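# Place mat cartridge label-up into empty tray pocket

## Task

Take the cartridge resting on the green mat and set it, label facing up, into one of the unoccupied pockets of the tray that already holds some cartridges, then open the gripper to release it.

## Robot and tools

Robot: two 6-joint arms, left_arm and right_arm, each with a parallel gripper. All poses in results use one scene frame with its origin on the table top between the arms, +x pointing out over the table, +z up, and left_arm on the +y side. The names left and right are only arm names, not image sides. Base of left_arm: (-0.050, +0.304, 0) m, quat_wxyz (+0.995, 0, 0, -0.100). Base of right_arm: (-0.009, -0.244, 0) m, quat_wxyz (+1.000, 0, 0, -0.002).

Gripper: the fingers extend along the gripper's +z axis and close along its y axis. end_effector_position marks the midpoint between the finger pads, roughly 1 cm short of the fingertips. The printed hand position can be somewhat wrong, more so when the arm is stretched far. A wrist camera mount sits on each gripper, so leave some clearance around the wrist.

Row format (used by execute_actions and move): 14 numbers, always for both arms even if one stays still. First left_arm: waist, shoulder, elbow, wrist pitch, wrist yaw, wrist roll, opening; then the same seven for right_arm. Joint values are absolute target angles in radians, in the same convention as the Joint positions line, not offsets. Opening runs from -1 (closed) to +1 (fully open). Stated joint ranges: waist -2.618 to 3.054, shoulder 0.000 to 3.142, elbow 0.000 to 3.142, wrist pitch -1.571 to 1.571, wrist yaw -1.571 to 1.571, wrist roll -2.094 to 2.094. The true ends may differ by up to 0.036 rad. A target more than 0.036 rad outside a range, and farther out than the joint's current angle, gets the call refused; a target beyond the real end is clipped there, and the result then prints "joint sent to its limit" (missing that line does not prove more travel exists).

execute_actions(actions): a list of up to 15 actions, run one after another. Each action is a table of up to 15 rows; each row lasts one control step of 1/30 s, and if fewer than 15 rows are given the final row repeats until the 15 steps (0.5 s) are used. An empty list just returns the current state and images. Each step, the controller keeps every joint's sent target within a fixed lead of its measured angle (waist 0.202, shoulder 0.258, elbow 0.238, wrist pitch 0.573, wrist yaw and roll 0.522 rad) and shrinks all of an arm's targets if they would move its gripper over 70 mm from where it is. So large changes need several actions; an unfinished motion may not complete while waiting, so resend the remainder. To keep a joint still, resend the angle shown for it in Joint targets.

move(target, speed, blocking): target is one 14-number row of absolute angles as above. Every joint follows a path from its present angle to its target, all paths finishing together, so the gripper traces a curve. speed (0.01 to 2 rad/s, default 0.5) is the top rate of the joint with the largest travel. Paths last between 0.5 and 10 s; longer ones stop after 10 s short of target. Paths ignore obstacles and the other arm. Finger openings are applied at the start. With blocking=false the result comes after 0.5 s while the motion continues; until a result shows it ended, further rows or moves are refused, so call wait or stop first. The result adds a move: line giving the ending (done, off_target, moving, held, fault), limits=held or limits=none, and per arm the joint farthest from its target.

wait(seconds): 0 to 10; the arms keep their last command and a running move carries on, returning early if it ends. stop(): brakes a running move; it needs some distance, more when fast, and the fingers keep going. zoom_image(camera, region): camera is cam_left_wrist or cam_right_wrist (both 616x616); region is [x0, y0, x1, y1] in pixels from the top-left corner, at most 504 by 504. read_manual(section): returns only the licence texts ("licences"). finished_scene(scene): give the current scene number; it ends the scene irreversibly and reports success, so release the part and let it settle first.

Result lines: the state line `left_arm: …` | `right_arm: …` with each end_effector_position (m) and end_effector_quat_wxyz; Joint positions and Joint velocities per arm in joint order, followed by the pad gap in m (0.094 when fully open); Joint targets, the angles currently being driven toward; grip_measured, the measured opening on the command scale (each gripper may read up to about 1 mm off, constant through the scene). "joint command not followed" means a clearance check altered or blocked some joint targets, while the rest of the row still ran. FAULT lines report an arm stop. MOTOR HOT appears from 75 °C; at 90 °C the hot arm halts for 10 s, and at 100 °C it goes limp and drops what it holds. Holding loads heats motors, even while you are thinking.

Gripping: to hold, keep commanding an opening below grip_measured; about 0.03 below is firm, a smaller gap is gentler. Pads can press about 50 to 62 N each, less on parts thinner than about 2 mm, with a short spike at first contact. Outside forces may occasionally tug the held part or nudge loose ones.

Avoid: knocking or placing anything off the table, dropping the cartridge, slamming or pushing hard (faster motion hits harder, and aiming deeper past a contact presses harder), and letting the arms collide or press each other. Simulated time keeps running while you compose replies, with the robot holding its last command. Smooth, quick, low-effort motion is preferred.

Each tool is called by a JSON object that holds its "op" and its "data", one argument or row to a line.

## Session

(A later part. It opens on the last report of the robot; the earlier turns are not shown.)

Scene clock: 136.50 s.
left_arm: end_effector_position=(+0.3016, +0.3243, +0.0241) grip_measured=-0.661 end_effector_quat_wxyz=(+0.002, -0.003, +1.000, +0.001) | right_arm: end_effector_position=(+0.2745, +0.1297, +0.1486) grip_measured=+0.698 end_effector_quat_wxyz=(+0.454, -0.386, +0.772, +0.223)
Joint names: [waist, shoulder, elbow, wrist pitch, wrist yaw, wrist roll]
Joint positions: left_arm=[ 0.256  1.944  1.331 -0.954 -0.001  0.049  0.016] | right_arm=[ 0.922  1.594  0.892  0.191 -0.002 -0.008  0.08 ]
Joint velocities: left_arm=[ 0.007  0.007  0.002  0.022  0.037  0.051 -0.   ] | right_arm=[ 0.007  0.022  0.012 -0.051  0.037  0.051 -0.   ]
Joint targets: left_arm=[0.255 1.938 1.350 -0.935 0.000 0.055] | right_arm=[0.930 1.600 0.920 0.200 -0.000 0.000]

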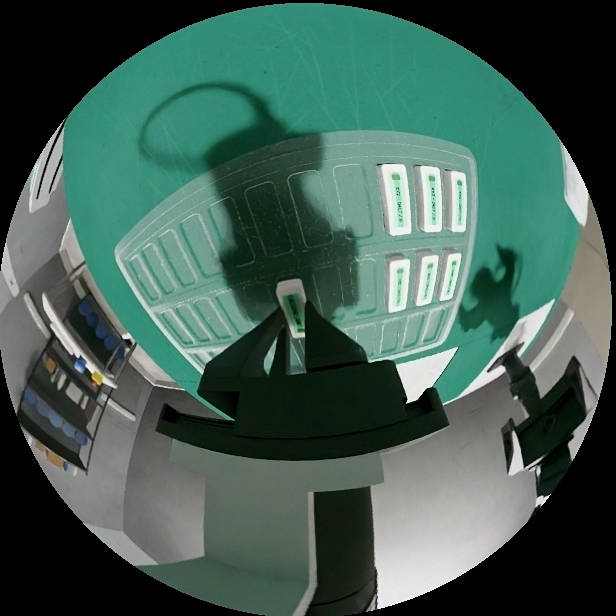

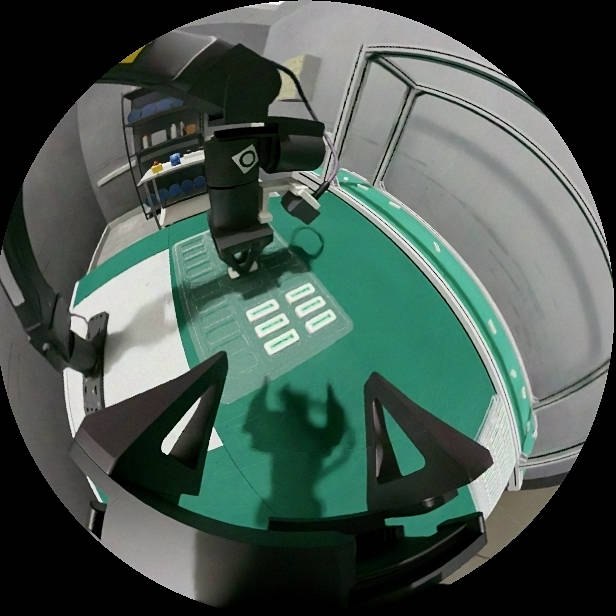

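{"op": "execute_actions", "data": {
  "actions": [
    [[0.255,1.968,1.35,-0.929,0,0.055,-0.70,0.93,1.6,0.92,0.2,0,0,0.7],[0.255,1.968,1.35,-0.929,0,0.055,-0.70,0.93,1.6,0.92,0.2,0,0,0.7],[0.255,1.948,1.35,-0.929,0,0.055,-0.70,0.93,1.6,0.92,0.2,0,0,0.7]]
  ]
}}

{"op": "zoom_image", "data": {
  "camera": "cam_left_wrist",
  "region": [240,250,350,350]
}}

{"op": "zoom_image", "data": {
  "camera": "cam_right_wrist",
  "region": [205,245,285,315]
}}

Scene clock: 140.90 s.
left_arm: end_effector_position=(+0.3023, +0.3243, +0.0202) grip_measured=-0.661 end_effector_quat_wxyz=(-0.000, -0.003, +1.000, +0.001) | right_arm: end_effector_position=(+0.2745, +0.1297, +0.1486) grip_measured=+0.698 end_effector_quat_wxyz=(+0.454, -0.386, +0.772, +0.223)
Joint names: [waist, shoulder, elbow, wrist pitch, wrist yaw, wrist roll]
Joint positions: left_arm=[ 0.256  1.956  1.331 -0.946 -0.001  0.049  0.016] | right_arm=[ 0.922  1.594  0.892  0.191 -0.002 -0.008  0.08 ]
Joint velocities: left_arm=[ 0.002 -0.012 -0.002 -0.037  0.007 -0.007 -0.   ] | right_arm=[ 0.002 -0.017 -0.027 -0.051 -0.11  -0.022  0.   ]
Joint targets: left_arm=[0.255 1.948 1.350 -0.929 -0.000 0.055] | right_arm=[0.930 1.600 0.920 0.200 0.000 -0.000]

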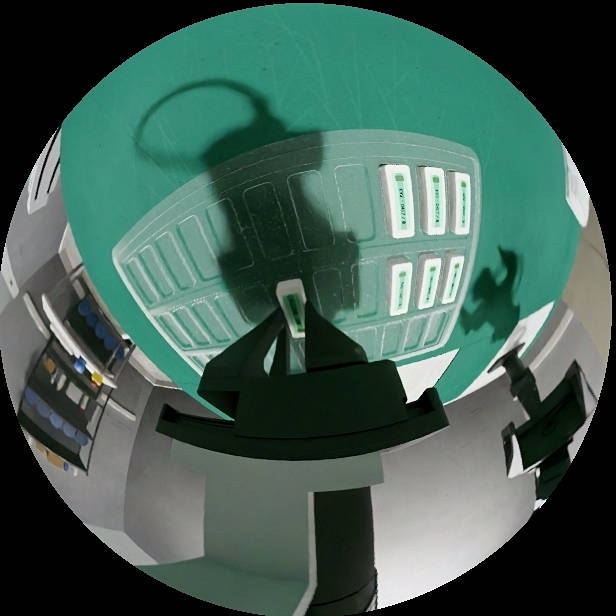

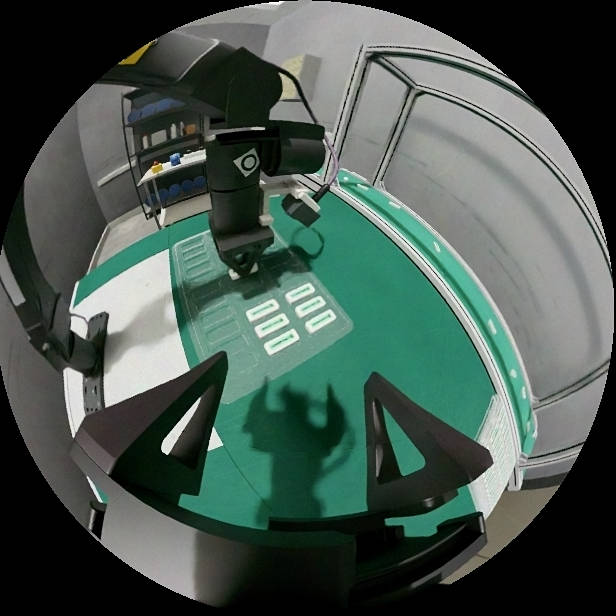

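Region (240, 250, 350, 350) of cam_left_wrist's 616x616 image, scaled by 4.582, with more detail than that image has; it fills the top 458 rows of this view, and the rest is white.

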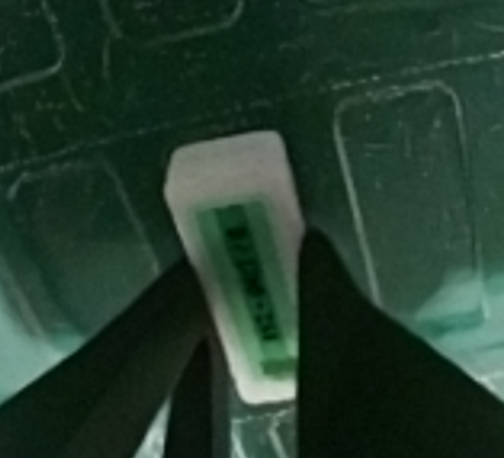

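Region (205, 245, 285, 315) of cam_right_wrist's 616x616 image, scaled by 6.300, with more detail than that image has; it fills the top 441 rows of this view, and the rest is white.

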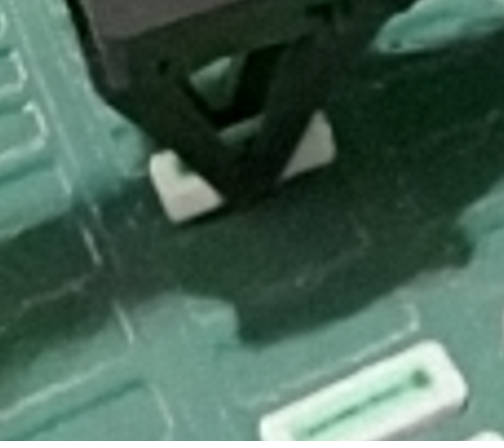

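{"op": "execute_actions", "data": {
  "actions": [
    [[0.255,1.98,1.35,-0.926,0,0.055,-0.70,0.93,1.6,0.92,0.2,0,0,0.7],[0.255,1.98,1.35,-0.926,0,0.055,-0.70,0.93,1.6,0.92,0.2,0,0,0.7],[0.255,1.957,1.35,-0.926,0,0.055,-0.70,0.93,1.6,0.92,0.2,0,0,0.7]]
  ]
}}

{"op": "zoom_image", "data": {
  "camera": "cam_left_wrist",
  "region": [240,250,350,350]
}}

{"op": "zoom_image", "data": {
  "camera": "cam_right_wrist",
  "region": [205,245,285,315]
}}

Scene clock: 144.23 s.
left_arm: end_effector_position=(+0.3023, +0.3243, +0.0165) grip_measured=-0.661 end_effector_quat_wxyz=(-0.004, -0.003, +1.000, +0.000) | right_arm: end_effector_position=(+0.2745, +0.1297, +0.1486) grip_measured=+0.698 end_effector_quat_wxyz=(+0.454, -0.386, +0.772, +0.223)
Joint names: [waist, shoulder, elbow, wrist pitch, wrist yaw, wrist roll]
Joint positions: left_arm=[ 0.256  1.967  1.331 -0.942 -0.001  0.049  0.016] | right_arm=[ 0.922  1.594  0.892  0.191 -0.002 -0.008  0.08 ]
Joint velocities: left_arm=[-0.017 -0.007  0.012  0.007 -0.007 -0.007 -0.001] | right_arm=[ 0.022  0.017 -0.012  0.037 -0.007 -0.051 -0.001]
Joint targets: left_arm=[0.255 1.957 1.350 -0.926 -0.000 0.055] | right_arm=[0.930 1.600 0.920 0.200 0.000 -0.000]

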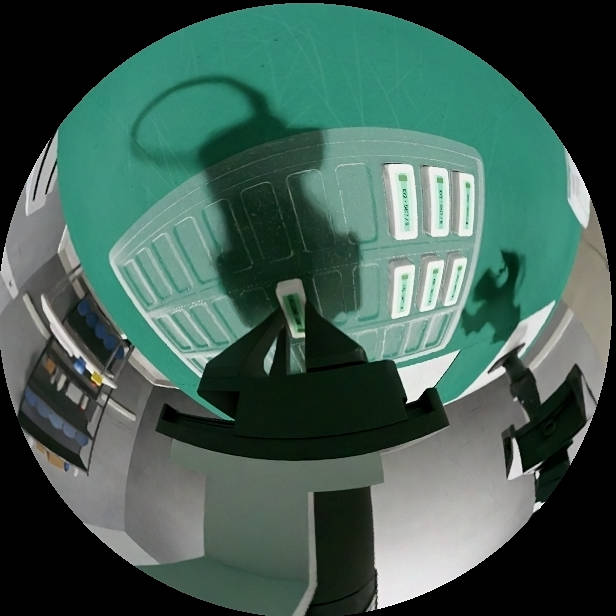

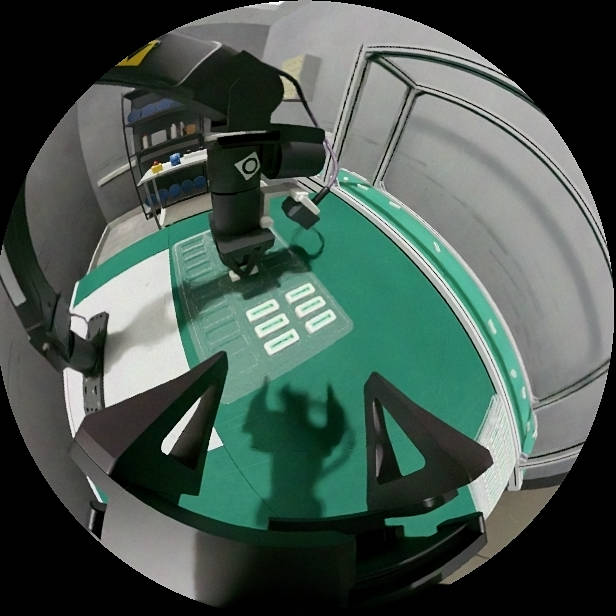

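Region (240, 250, 350, 350) of cam_left_wrist's 616x616 image, scaled by 4.582, with more detail than that image has; it fills the top 458 rows of this view, and the rest is white.

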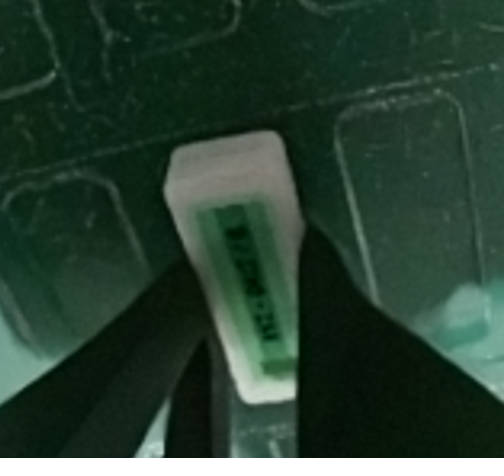

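Region (205, 245, 285, 315) of cam_right_wrist's 616x616 image, scaled by 6.300, with more detail than that image has; it fills the top 441 rows of this view, and the rest is white.

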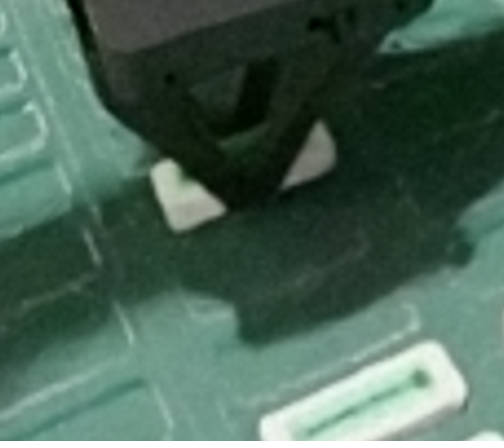

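{"op": "zoom_image", "data": {
  "camera": "cam_right_wrist",
  "region": [220,258,280,303]
}}

{"op": "zoom_image", "data": {
  "camera": "cam_left_wrist",
  "region": [200,240,430,340]
}}

Region (220, 258, 280, 303) of cam_right_wrist's 616x616 image, scaled by 8.400, with more detail than that image has; it fills the top 378 rows of this view, and the rest is white.

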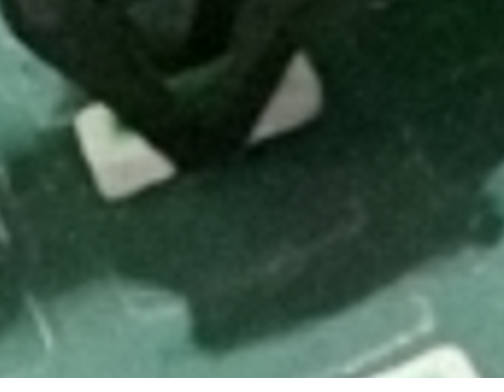

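Region (200, 240, 430, 340) of cam_left_wrist's 616x616 image, scaled by 2.191, with more detail than that image has; it fills the top 219 rows of this view, and the rest is white.

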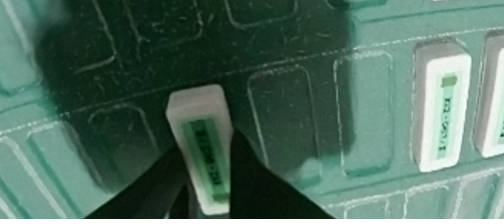

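{"op": "execute_actions", "data": {
  "actions": [
    [[0.255,1.957,1.35,-0.955,0,0.055,-0.70,0.93,1.6,0.92,0.2,0,0,0.7]]
  ]
}}

{"op": "zoom_image", "data": {
  "camera": "cam_left_wrist",
  "region": [240,250,350,350]
}}

{"op": "zoom_image", "data": {
  "camera": "cam_right_wrist",
  "region": [220,258,280,303]
}}

Scene clock: 154.77 s.
left_arm: end_effector_position=(+0.2998, +0.3242, +0.0165) grip_measured=-0.661 end_effector_quat_wxyz=(-0.009, -0.003, +1.000, +0.000) | right_arm: end_effector_position=(+0.2745, +0.1297, +0.1486) grip_measured=+0.698 end_effector_quat_wxyz=(+0.454, -0.386, +0.772, +0.223)
Joint names: [waist, shoulder, elbow, wrist pitch, wrist yaw, wrist roll]
Joint positions: left_arm=[ 0.256  1.967  1.331 -0.952 -0.001  0.049  0.016] | right_arm=[ 0.922  1.594  0.892  0.191 -0.002 -0.008  0.08 ]
Joint velocities: left_arm=[-0.022  0.022  0.012 -0.007 -0.037  0.022  0.001] | right_arm=[-0.007 -0.007 -0.012  0.037 -0.007 -0.051  0.001]
Joint targets: left_arm=[0.255 1.957 1.350 -0.955 0.000 0.055] | right_arm=[0.930 1.600 0.920 0.200 0.000 0.000]

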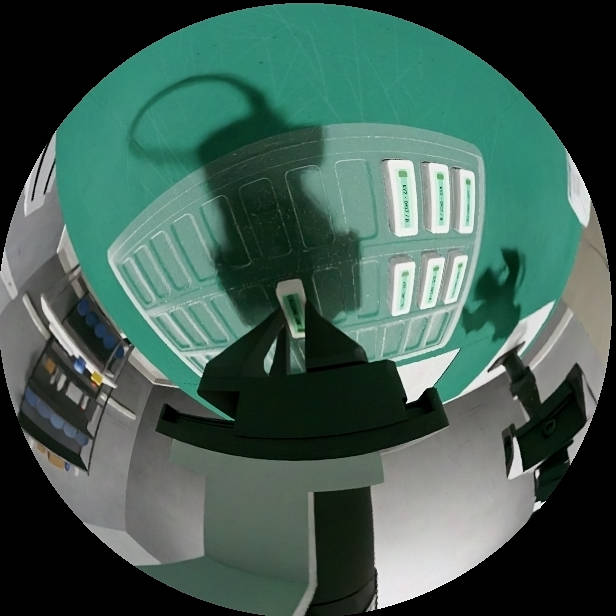

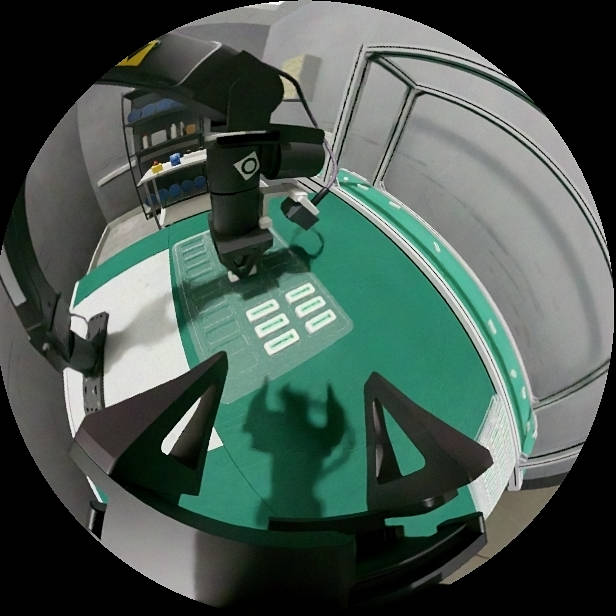

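Region (240, 250, 350, 350) of cam_left_wrist's 616x616 image, scaled by 4.582, with more detail than that image has; it fills the top 458 rows of this view, and the rest is white.

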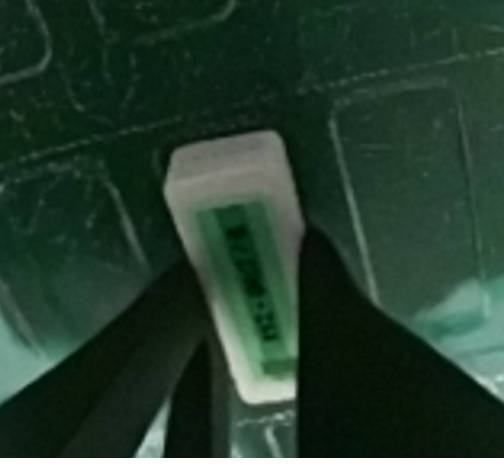

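Region (220, 258, 280, 303) of cam_right_wrist's 616x616 image, scaled by 8.400, with more detail than that image has; it fills the top 378 rows of this view, and the rest is white.

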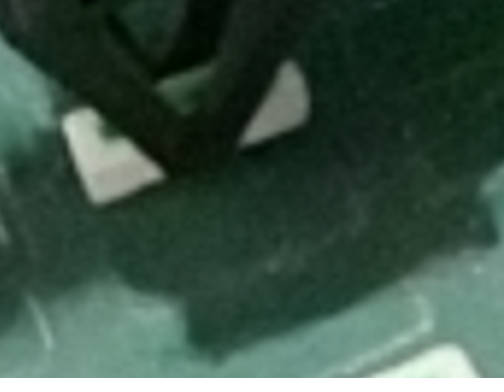

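{"op": "execute_actions", "data": {
  "actions": [
    [[0.268,1.957,1.35,-0.945,0,0.055,-0.70,0.93,1.6,0.92,0.2,0,0,0.7],[0.268,1.957,1.35,-0.945,0,0.055,-0.70,0.93,1.6,0.92,0.2,0,0,0.7],[0.268,1.957,1.35,-0.945,0,0.055,-0.70,0.93,1.6,0.92,0.2,0,0,0.7],[0.268,1.957,1.35,-0.945,0,0.055,-0.70,0.93,1.6,0.92,0.2,0,0,0.7],[0.268,1.988,1.35,-0.934,0,0.055,-0.70,0.93,1.6,0.92,0.2,0,0,0.7],[0.268,1.988,1.35,-0.934,0,0.055,-0.70,0.93,1.6,0.92,0.2,0,0,0.7],[0.268,1.964,1.35,-0.934,0,0.055,-0.70,0.93,1.6,0.92,0.2,0,0,0.7]]
  ]
}}

{"op": "zoom_image", "data": {
  "camera": "cam_left_wrist",
  "region": [240,250,350,350]
}}

{"op": "zoom_image", "data": {
  "camera": "cam_right_wrist",
  "region": [220,258,280,303]
}}

Scene clock: 161.47 s.
left_arm: end_effector_position=(+0.2999, +0.3259, +0.0142) grip_measured=-0.661 end_effector_quat_wxyz=(-0.010, -0.006, +1.000, +0.000) | right_arm: end_effector_position=(+0.2745, +0.1297, +0.1486) grip_measured=+0.698 end_effector_quat_wxyz=(+0.454, -0.386, +0.772, +0.223)
Joint names: [waist, shoulder, elbow, wrist pitch, wrist yaw, wrist roll]
Joint positions: left_arm=[ 0.261  1.974  1.331 -0.948 -0.001  0.049  0.016] | right_arm=[ 0.922  1.594  0.892  0.191 -0.002 -0.008  0.08 ]
Joint velocities: left_arm=[-0.007 -0.022  0.017  0.022  0.051  0.066 -0.   ] | right_arm=[-0.012 -0.012 -0.027  0.022  0.022 -0.022 -0.001]
Joint targets: left_arm=[0.268 1.964 1.350 -0.934 0.000 0.055] | right_arm=[0.930 1.600 0.920 0.200 -0.000 0.000]

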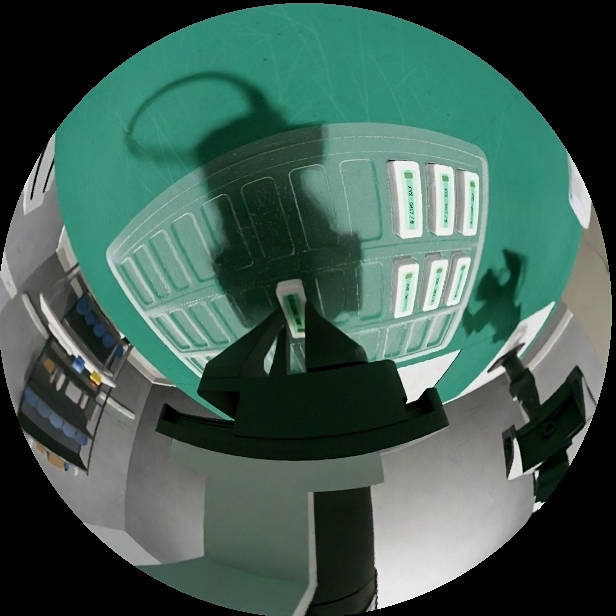

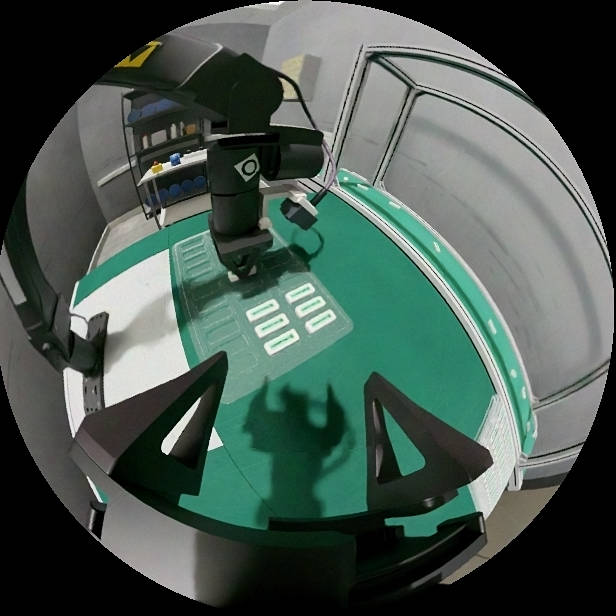

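Region (240, 250, 350, 350) of cam_left_wrist's 616x616 image, scaled by 4.582, with more detail than that image has; it fills the top 458 rows of this view, and the rest is white.

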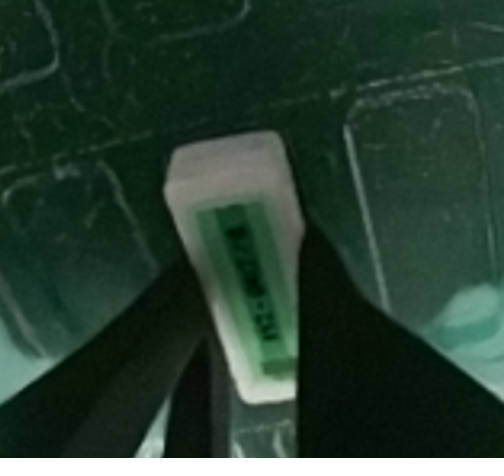

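Region (220, 258, 280, 303) of cam_right_wrist's 616x616 image, scaled by 8.400, with more detail than that image has; it fills the top 378 rows of this view, and the rest is white.

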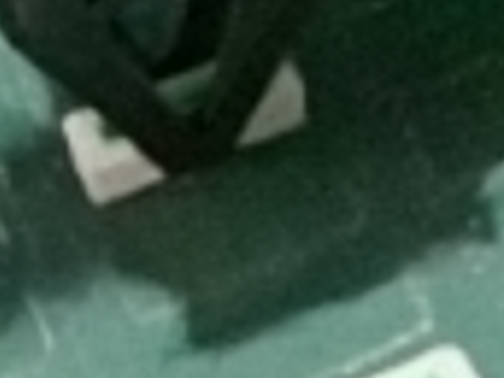

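Centered. Down more.

{"op": "execute_actions", "data": {
  "actions": [
    [[0.261,1.997,1.35,-0.934,0,0.055,-0.70,0.93,1.6,0.92,0.2,0,0,0.7],[0.261,1.997,1.35,-0.934,0,0.055,-0.70,0.93,1.6,0.92,0.2,0,0,0.7],[0.261,1.974,1.35,-0.934,0,0.055,-0.70,0.93,1.6,0.92,0.2,0,0,0.7]]
  ]
}}

{"op": "zoom_image", "data": {
  "camera": "cam_left_wrist",
  "region": [240,250,350,350]
}}

{"op": "zoom_image", "data": {
  "camera": "cam_right_wrist",
  "region": [220,258,280,303]
}}

Scene clock: 164.93 s.
left_arm: end_effector_position=(+0.2997, +0.3259, +0.0136) grip_measured=-0.661 end_effector_quat_wxyz=(-0.011, -0.006, +1.000, +0.000) | right_arm: end_effector_position=(+0.2745, +0.1297, +0.1486) grip_measured=+0.698 end_effector_quat_wxyz=(+0.454, -0.386, +0.772, +0.223)
Joint names: [waist, shoulder, elbow, wrist pitch, wrist yaw, wrist roll]
Joint positions: left_arm=[ 0.261  1.976  1.331 -0.948 -0.001  0.049  0.016] | right_arm=[ 0.922  1.594  0.892  0.191 -0.002 -0.008  0.08 ]
Joint velocities: left_arm=[ 0.002 -0.007 -0.002  0.022 -0.022 -0.037  0.   ] | right_arm=[-0.007 -0.037 -0.012 -0.051  0.037 -0.037  0.001]
Joint targets: left_arm=[0.261 1.974 1.350 -0.934 -0.000 0.055] | right_arm=[0.930 1.600 0.920 0.200 0.000 0.000]

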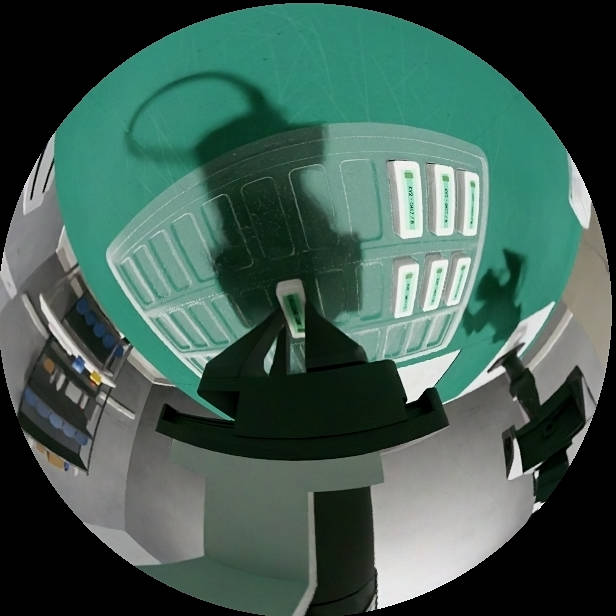

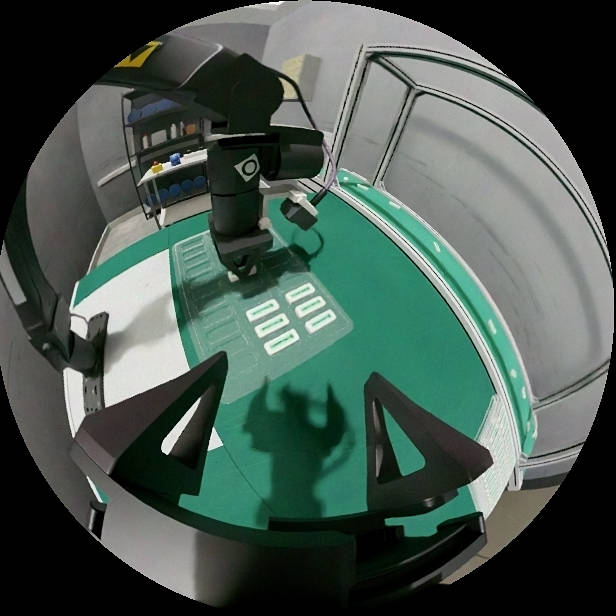

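Region (240, 250, 350, 350) of cam_left_wrist's 616x616 image, scaled by 4.582, with more detail than that image has; it fills the top 458 rows of this view, and the rest is white.

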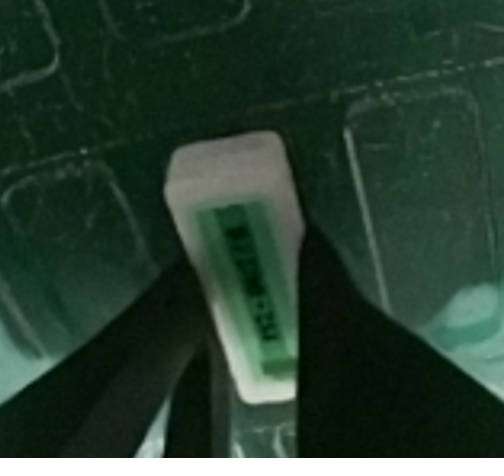

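Region (220, 258, 280, 303) of cam_right_wrist's 616x616 image, scaled by 8.400, with more detail than that image has; it fills the top 378 rows of this view, and the rest is white.

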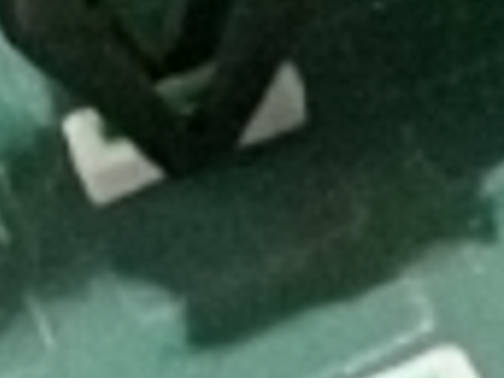

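{"op": "execute_actions", "data": {
  "actions": [
    [[0.261,1.96,1.35,-0.925,0,0.055,-0.70,0.93,1.6,0.92,0.2,0,0,0.7],[0.261,1.96,1.35,-0.925,0,0.055,-0.70,0.93,1.6,0.92,0.2,0,0,0.7],[0.261,1.96,1.35,-0.925,0,0.055,-0.70,0.93,1.6,0.92,0.2,0,0,0.7],[0.261,1.96,1.35,-0.925,0,0.055,-0.70,0.93,1.6,0.92,0.2,0,0,0.7],[0.261,1.96,1.35,-0.925,0,0.055,-0.70,0.93,1.6,0.92,0.2,0,0,0.7],[0.261,1.96,1.35,-0.925,0,0.055,-0.70,0.93,1.6,0.92,0.2,0,0,0.7],[0.261,1.998,1.35,-0.925,0,0.055,-0.70,0.93,1.6,0.92,0.2,0,0,0.7],[0.261,1.998,1.35,-0.925,0,0.055,-0.70,0.93,1.6,0.92,0.2,0,0,0.7],[0.261,1.98,1.35,-0.925,0,0.055,-0.70,0.93,1.6,0.92,0.2,0,0,0.7]]
  ]
}}

{"op": "zoom_image", "data": {
  "camera": "cam_left_wrist",
  "region": [240,250,350,350]
}}

{"op": "zoom_image", "data": {
  "camera": "cam_right_wrist",
  "region": [220,258,280,303]
}}

Scene clock: 172.67 s.
left_arm: end_effector_position=(+0.2997, +0.3259, +0.0136) grip_measured=-0.661 end_effector_quat_wxyz=(-0.011, -0.006, +1.000, +0.000) | right_arm: end_effector_position=(+0.2745, +0.1297, +0.1486) grip_measured=+0.698 end_effector_quat_wxyz=(+0.454, -0.386, +0.772, +0.223)
Joint names: [waist, shoulder, elbow, wrist pitch, wrist yaw, wrist roll]
Joint positions: left_arm=[ 0.261  1.976  1.331 -0.948 -0.001  0.049  0.016] | right_arm=[ 0.922  1.594  0.892  0.191 -0.002 -0.008  0.08 ]
Joint velocities: left_arm=[ 0.012 -0.007  0.007 -0.007 -0.037  0.007  0.   ] | right_arm=[-0.017 -0.002  0.012 -0.051 -0.081 -0.037 -0.   ]
Joint targets: left_arm=[0.261 1.980 1.350 -0.925 -0.000 0.055] | right_arm=[0.930 1.600 0.920 0.200 -0.000 0.000]

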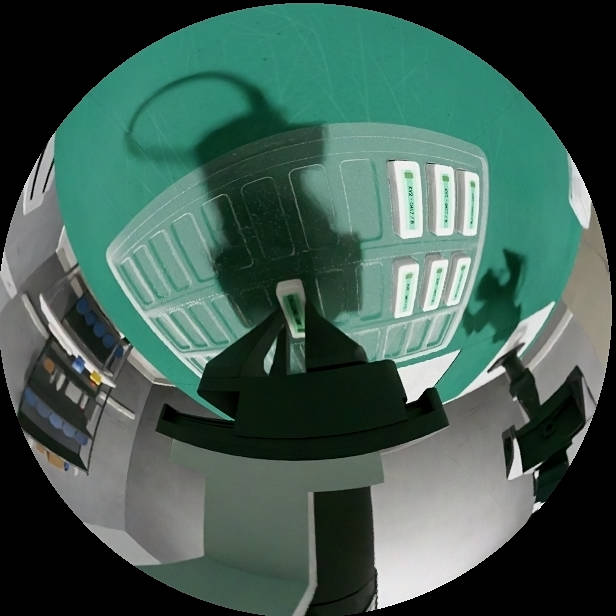

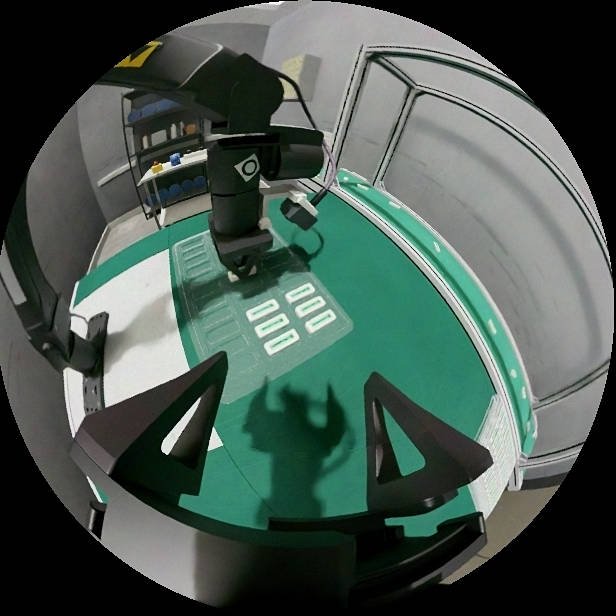

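Region (240, 250, 350, 350) of cam_left_wrist's 616x616 image, scaled by 4.582, with more detail than that image has; it fills the top 458 rows of this view, and the rest is white.

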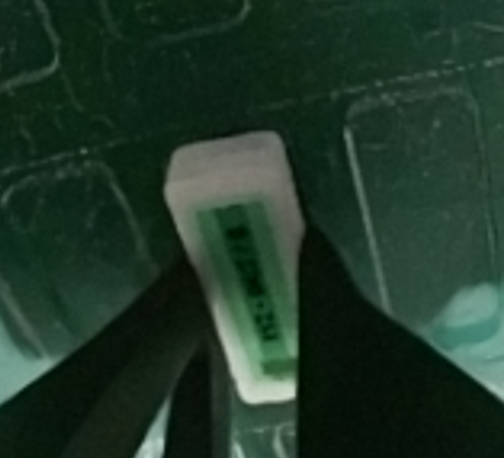

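Region (220, 258, 280, 303) of cam_right_wrist's 616x616 image, scaled by 8.400, with more detail than that image has; it fills the top 378 rows of this view, and the rest is white.

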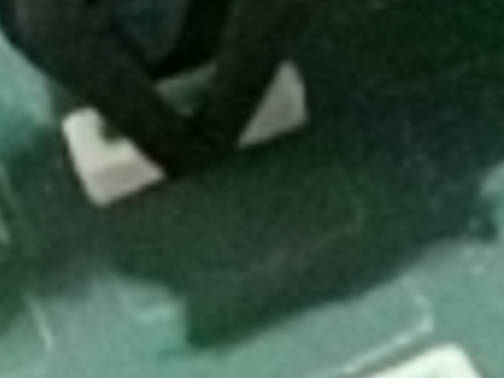

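{"op": "execute_actions", "data": {
  "actions": [
    [[0.261,1.925,1.35,-0.926,0,0.055,-0.70,0.93,1.6,0.92,0.2,0,0,0.7],[0.261,1.925,1.35,-0.926,0,0.055,-0.70,0.93,1.6,0.92,0.2,0,0,0.7],[0.261,1.945,1.35,-0.926,0,0.055,-0.70,0.93,1.6,0.92,0.2,0,0,0.7]]
  ]
}}

{"op": "zoom_image", "data": {
  "camera": "cam_left_wrist",
  "region": [240,250,350,350]
}}

Scene clock: 175.97 s.
left_arm: end_effector_position=(+0.3021, +0.3261, +0.0157) grip_measured=-0.661 end_effector_quat_wxyz=(-0.005, -0.006, +1.000, +0.000) | right_arm: end_effector_position=(+0.2745, +0.1297, +0.1486) grip_measured=+0.698 end_effector_quat_wxyz=(+0.454, -0.386, +0.772, +0.223)
Joint names: [waist, shoulder, elbow, wrist pitch, wrist yaw, wrist roll]
Joint positions: left_arm=[ 0.261  1.969  1.331 -0.942 -0.001  0.049  0.016] | right_arm=[ 0.922  1.594  0.892  0.191 -0.002 -0.008  0.08 ]
Joint velocities: left_arm=[-0.002  0.007 -0.012  0.007 -0.051  0.022 -0.001] | right_arm=[ 0.007  0.007  0.017  0.037 -0.037 -0.022 -0.   ]
Joint targets: left_arm=[0.261 1.945 1.350 -0.926 -0.000 0.055] | right_arm=[0.930 1.600 0.920 0.200 0.000 -0.000]

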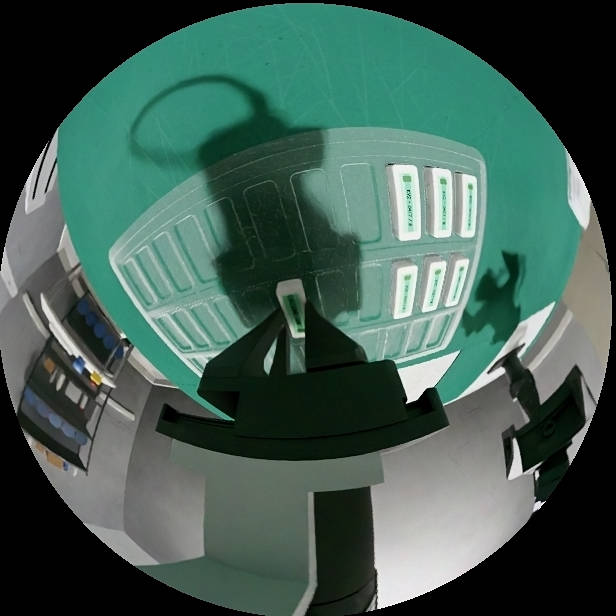

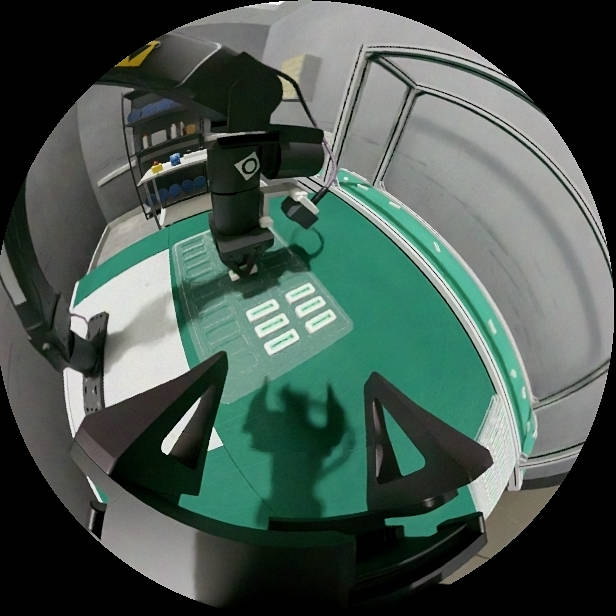

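Region (240, 250, 350, 350) of cam_left_wrist's 616x616 image, scaled by 4.582, with more detail than that image has; it fills the top 458 rows of this view, and the rest is white.

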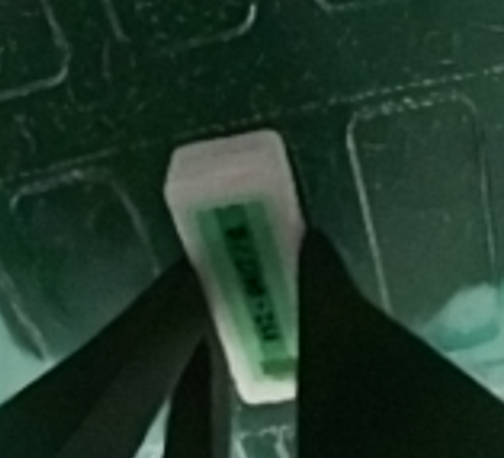

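{"op": "execute_actions", "data": {
  "actions": [
    [[0.261,1.995,1.35,-0.934,0,0.055,-0.70,0.93,1.6,0.92,0.2,0,0,0.7],[0.261,1.995,1.35,-0.934,0,0.055,-0.70,0.93,1.6,0.92,0.2,0,0,0.7],[0.261,1.982,1.35,-0.934,0,0.055,-0.70,0.93,1.6,0.92,0.2,0,0,0.7]]
  ]
}}

{"op": "zoom_image", "data": {
  "camera": "cam_left_wrist",
  "region": [240,250,350,350]
}}

{"op": "zoom_image", "data": {
  "camera": "cam_right_wrist",
  "region": [220,258,280,303]
}}

Scene clock: 180.00 s.
left_arm: end_effector_position=(+0.3017, +0.3261, +0.0137) grip_measured=-0.661 end_effector_quat_wxyz=(-0.007, -0.006, +1.000, +0.000) | right_arm: end_effector_position=(+0.2745, +0.1297, +0.1486) grip_measured=+0.698 end_effector_quat_wxyz=(+0.454, -0.386, +0.772, +0.223)
Joint names: [waist, shoulder, elbow, wrist pitch, wrist yaw, wrist roll]
Joint positions: left_arm=[ 0.261  1.975  1.331 -0.941 -0.001  0.049  0.016] | right_arm=[ 0.922  1.594  0.892  0.191 -0.002 -0.008  0.08 ]
Joint velocities: left_arm=[-0.007  0.012 -0.002 -0.022 -0.007  0.007 -0.001] | right_arm=[-0.027  0.007 -0.002 -0.007  0.037 -0.037 -0.001]
Joint targets: left_arm=[0.261 1.982 1.350 -0.934 0.000 0.055] | right_arm=[0.930 1.600 0.920 0.200 0.000 0.000]

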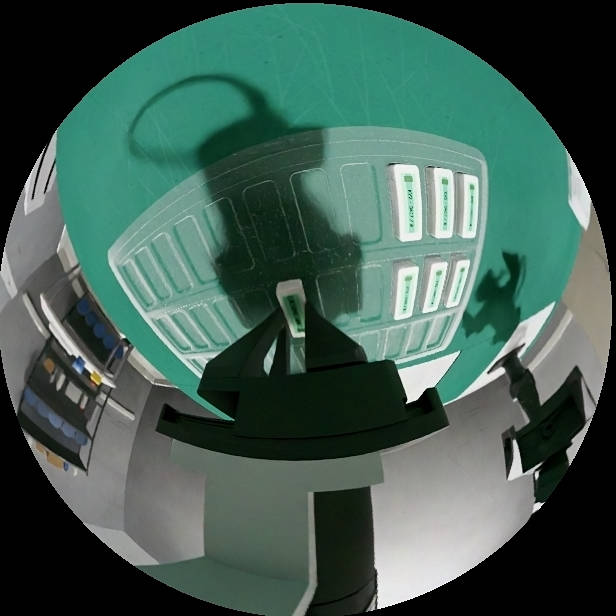

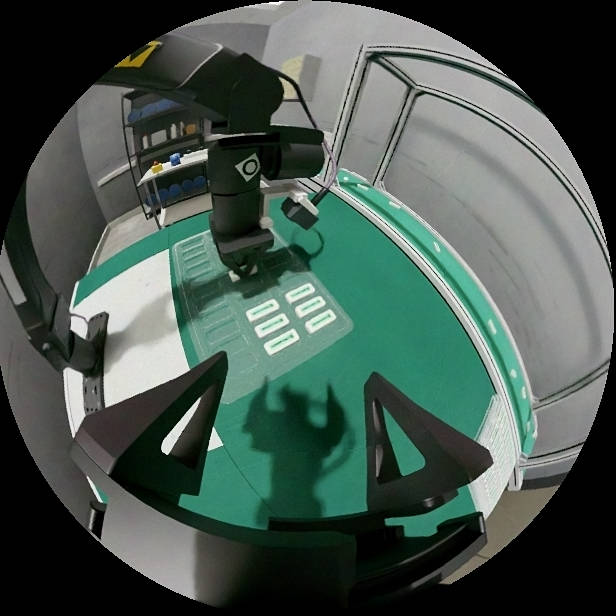

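Region (240, 250, 350, 350) of cam_left_wrist's 616x616 image, scaled by 4.582, with more detail than that image has; it fills the top 458 rows of this view, and the rest is white.

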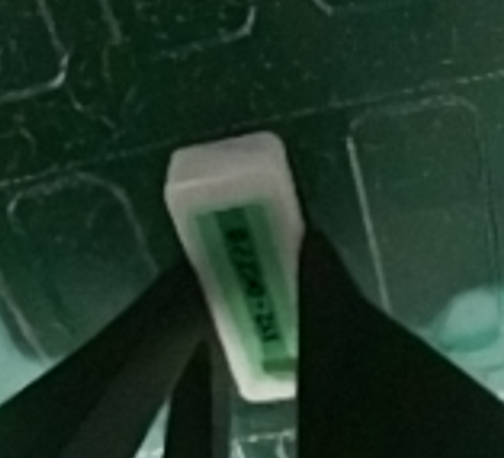

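Region (220, 258, 280, 303) of cam_right_wrist's 616x616 image, scaled by 8.400, with more detail than that image has; it fills the top 378 rows of this view, and the rest is white.

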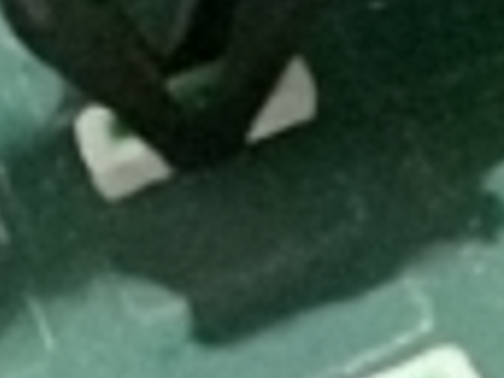

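{"op": "execute_actions", "data": {
  "actions": [
    [[0.261,1.925,1.35,-0.949,0,0.055,-0.70,0.93,1.6,0.92,0.2,0,0,0.7],[0.261,1.925,1.35,-0.949,0,0.055,-0.70,0.93,1.6,0.92,0.2,0,0,0.7],[0.261,1.945,1.35,-0.949,0,0.055,-0.70,0.93,1.6,0.92,0.2,0,0,0.7]],
    [[0.261,1.992,1.35,-0.94,0,0.055,-0.70,0.93,1.6,0.92,0.2,0,0,0.7],[0.261,1.992,1.35,-0.94,0,0.055,-0.70,0.93,1.6,0.92,0.2,0,0,0.7],[0.261,1.972,1.35,-0.94,0,0.055,-0.70,0.93,1.6,0.92,0.2,0,0,0.7]]
  ]
}}

{"op": "zoom_image", "data": {
  "camera": "cam_left_wrist",
  "region": [240,250,350,350]
}}

Scene clock: 184.33 s.
left_arm: end_effector_position=(+0.2999, +0.3259, +0.0140) grip_measured=-0.661 end_effector_quat_wxyz=(-0.010, -0.006, +1.000, +0.000) | right_arm: end_effector_position=(+0.2745, +0.1297, +0.1486) grip_measured=+0.698 end_effector_quat_wxyz=(+0.454, -0.386, +0.772, +0.223)
Joint names: [waist, shoulder, elbow, wrist pitch, wrist yaw, wrist roll]
Joint positions: left_arm=[ 0.261  1.974  1.331 -0.948 -0.001  0.049  0.016] | right_arm=[ 0.922  1.594  0.892  0.191 -0.002 -0.008  0.08 ]
Joint velocities: left_arm=[-0.007  0.007  0.007 -0.007 -0.037 -0.022  0.001] | right_arm=[-0.002 -0.007 -0.022  0.037 -0.007 -0.066 -0.   ]
Joint targets: left_arm=[0.261 1.972 1.350 -0.940 0.000 0.055] | right_arm=[0.930 1.600 0.920 0.200 -0.000 0.000]

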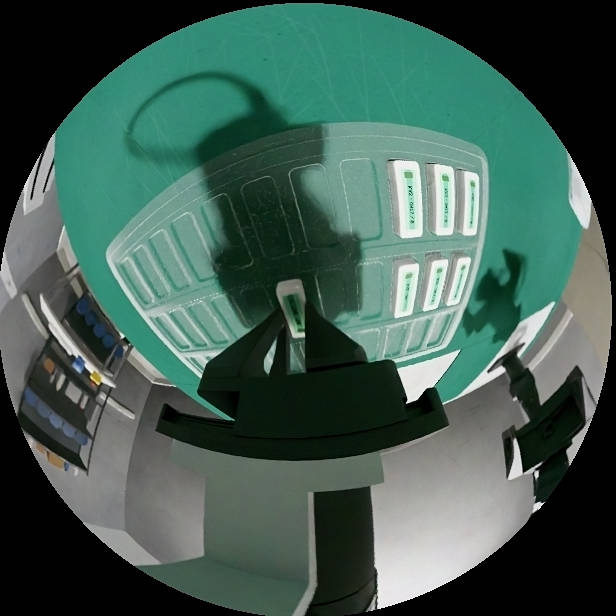

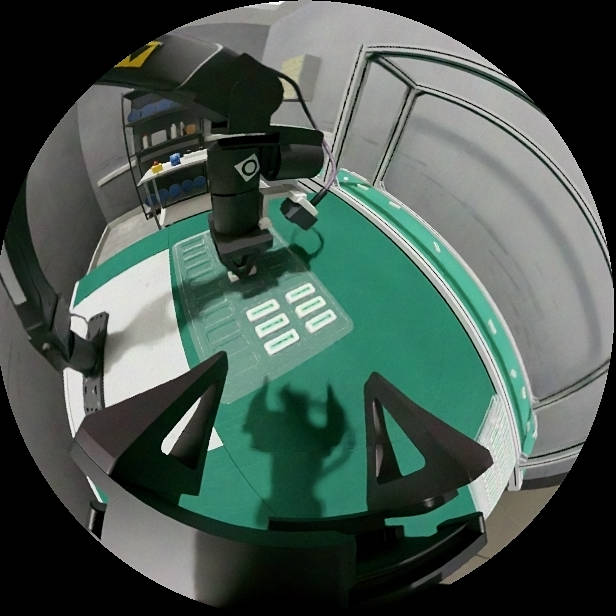

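Region (240, 250, 350, 350) of cam_left_wrist's 616x616 image, scaled by 4.582, with more detail than that image has; it fills the top 458 rows of this view, and the rest is white.

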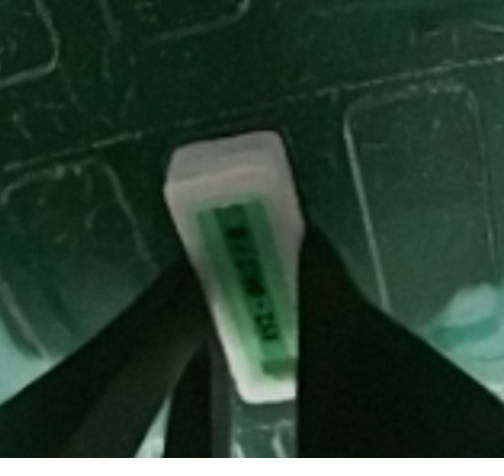

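{"op": "execute_actions", "data": {
  "actions": [
    [[0.261,1.925,1.35,-0.9295,0,0.055,-0.70,0.93,1.6,0.92,0.2,0,0,0.7],[0.261,1.925,1.35,-0.9295,0,0.055,-0.70,0.93,1.6,0.92,0.2,0,0,0.7],[0.261,1.945,1.35,-0.9295,0,0.055,-0.70,0.93,1.6,0.92,0.2,0,0,0.7]],
    [[0.261,1.992,1.35,-0.937,0,0.055,-0.70,0.93,1.6,0.92,0.2,0,0,0.7],[0.261,1.992,1.35,-0.937,0,0.055,-0.70,0.93,1.6,0.92,0.2,0,0,0.7],[0.261,1.978,1.35,-0.937,0,0.055,-0.70,0.93,1.6,0.92,0.2,0,0,0.7]]
  ]
}}

{"op": "zoom_image", "data": {
  "camera": "cam_left_wrist",
  "region": [240,250,350,350]
}}

Scene clock: 190.17 s.
left_arm: end_effector_position=(+0.3004, +0.3260, +0.0137) grip_measured=-0.661 end_effector_quat_wxyz=(-0.010, -0.006, +1.000, +0.000) | right_arm: end_effector_position=(+0.2745, +0.1297, +0.1486) grip_measured=+0.698 end_effector_quat_wxyz=(+0.454, -0.386, +0.772, +0.223)
Joint names: [waist, shoulder, elbow, wrist pitch, wrist yaw, wrist roll]
Joint positions: left_arm=[ 0.261  1.975  1.331 -0.946 -0.001  0.049  0.016] | right_arm=[ 0.922  1.594  0.892  0.191 -0.002 -0.008  0.08 ]
Joint velocities: left_arm=[-0.012  0.007 -0.007  0.007 -0.022  0.007 -0.001] | right_arm=[ 0.002 -0.027 -0.012 -0.007 -0.007 -0.081 -0.001]
Joint targets: left_arm=[0.261 1.978 1.350 -0.937 -0.000 0.055] | right_arm=[0.930 1.600 0.920 0.200 -0.000 0.000]

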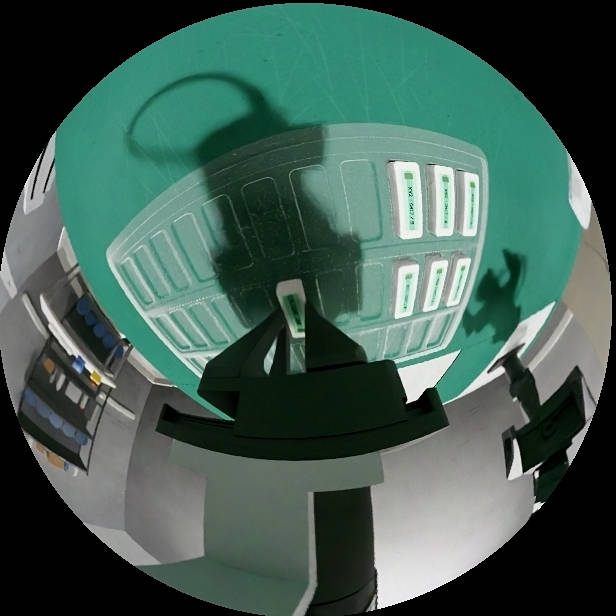

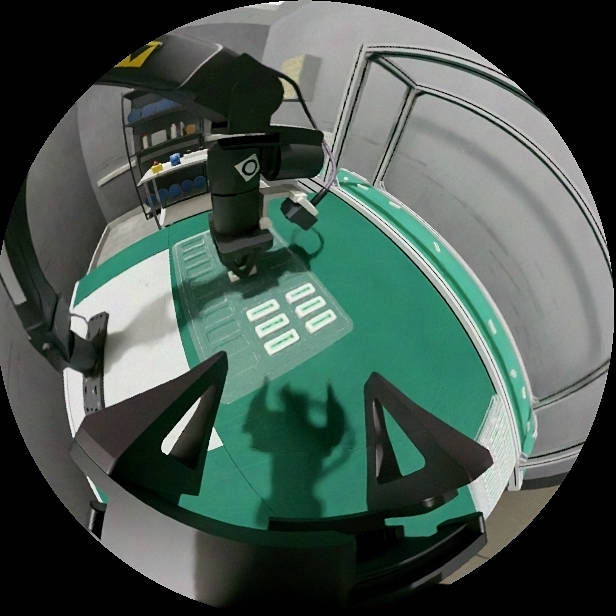

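Region (240, 250, 350, 350) of cam_left_wrist's 616x616 image, scaled by 4.582, with more detail than that image has; it fills the top 458 rows of this view, and the rest is white.

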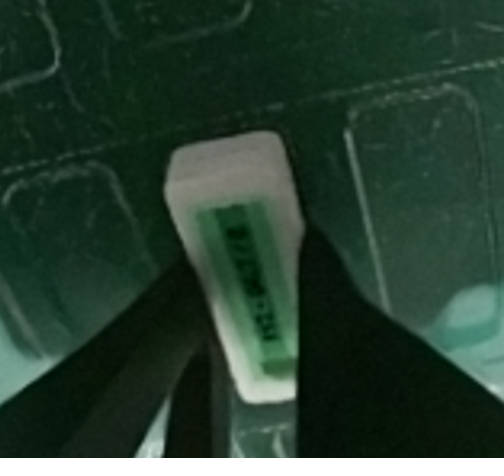

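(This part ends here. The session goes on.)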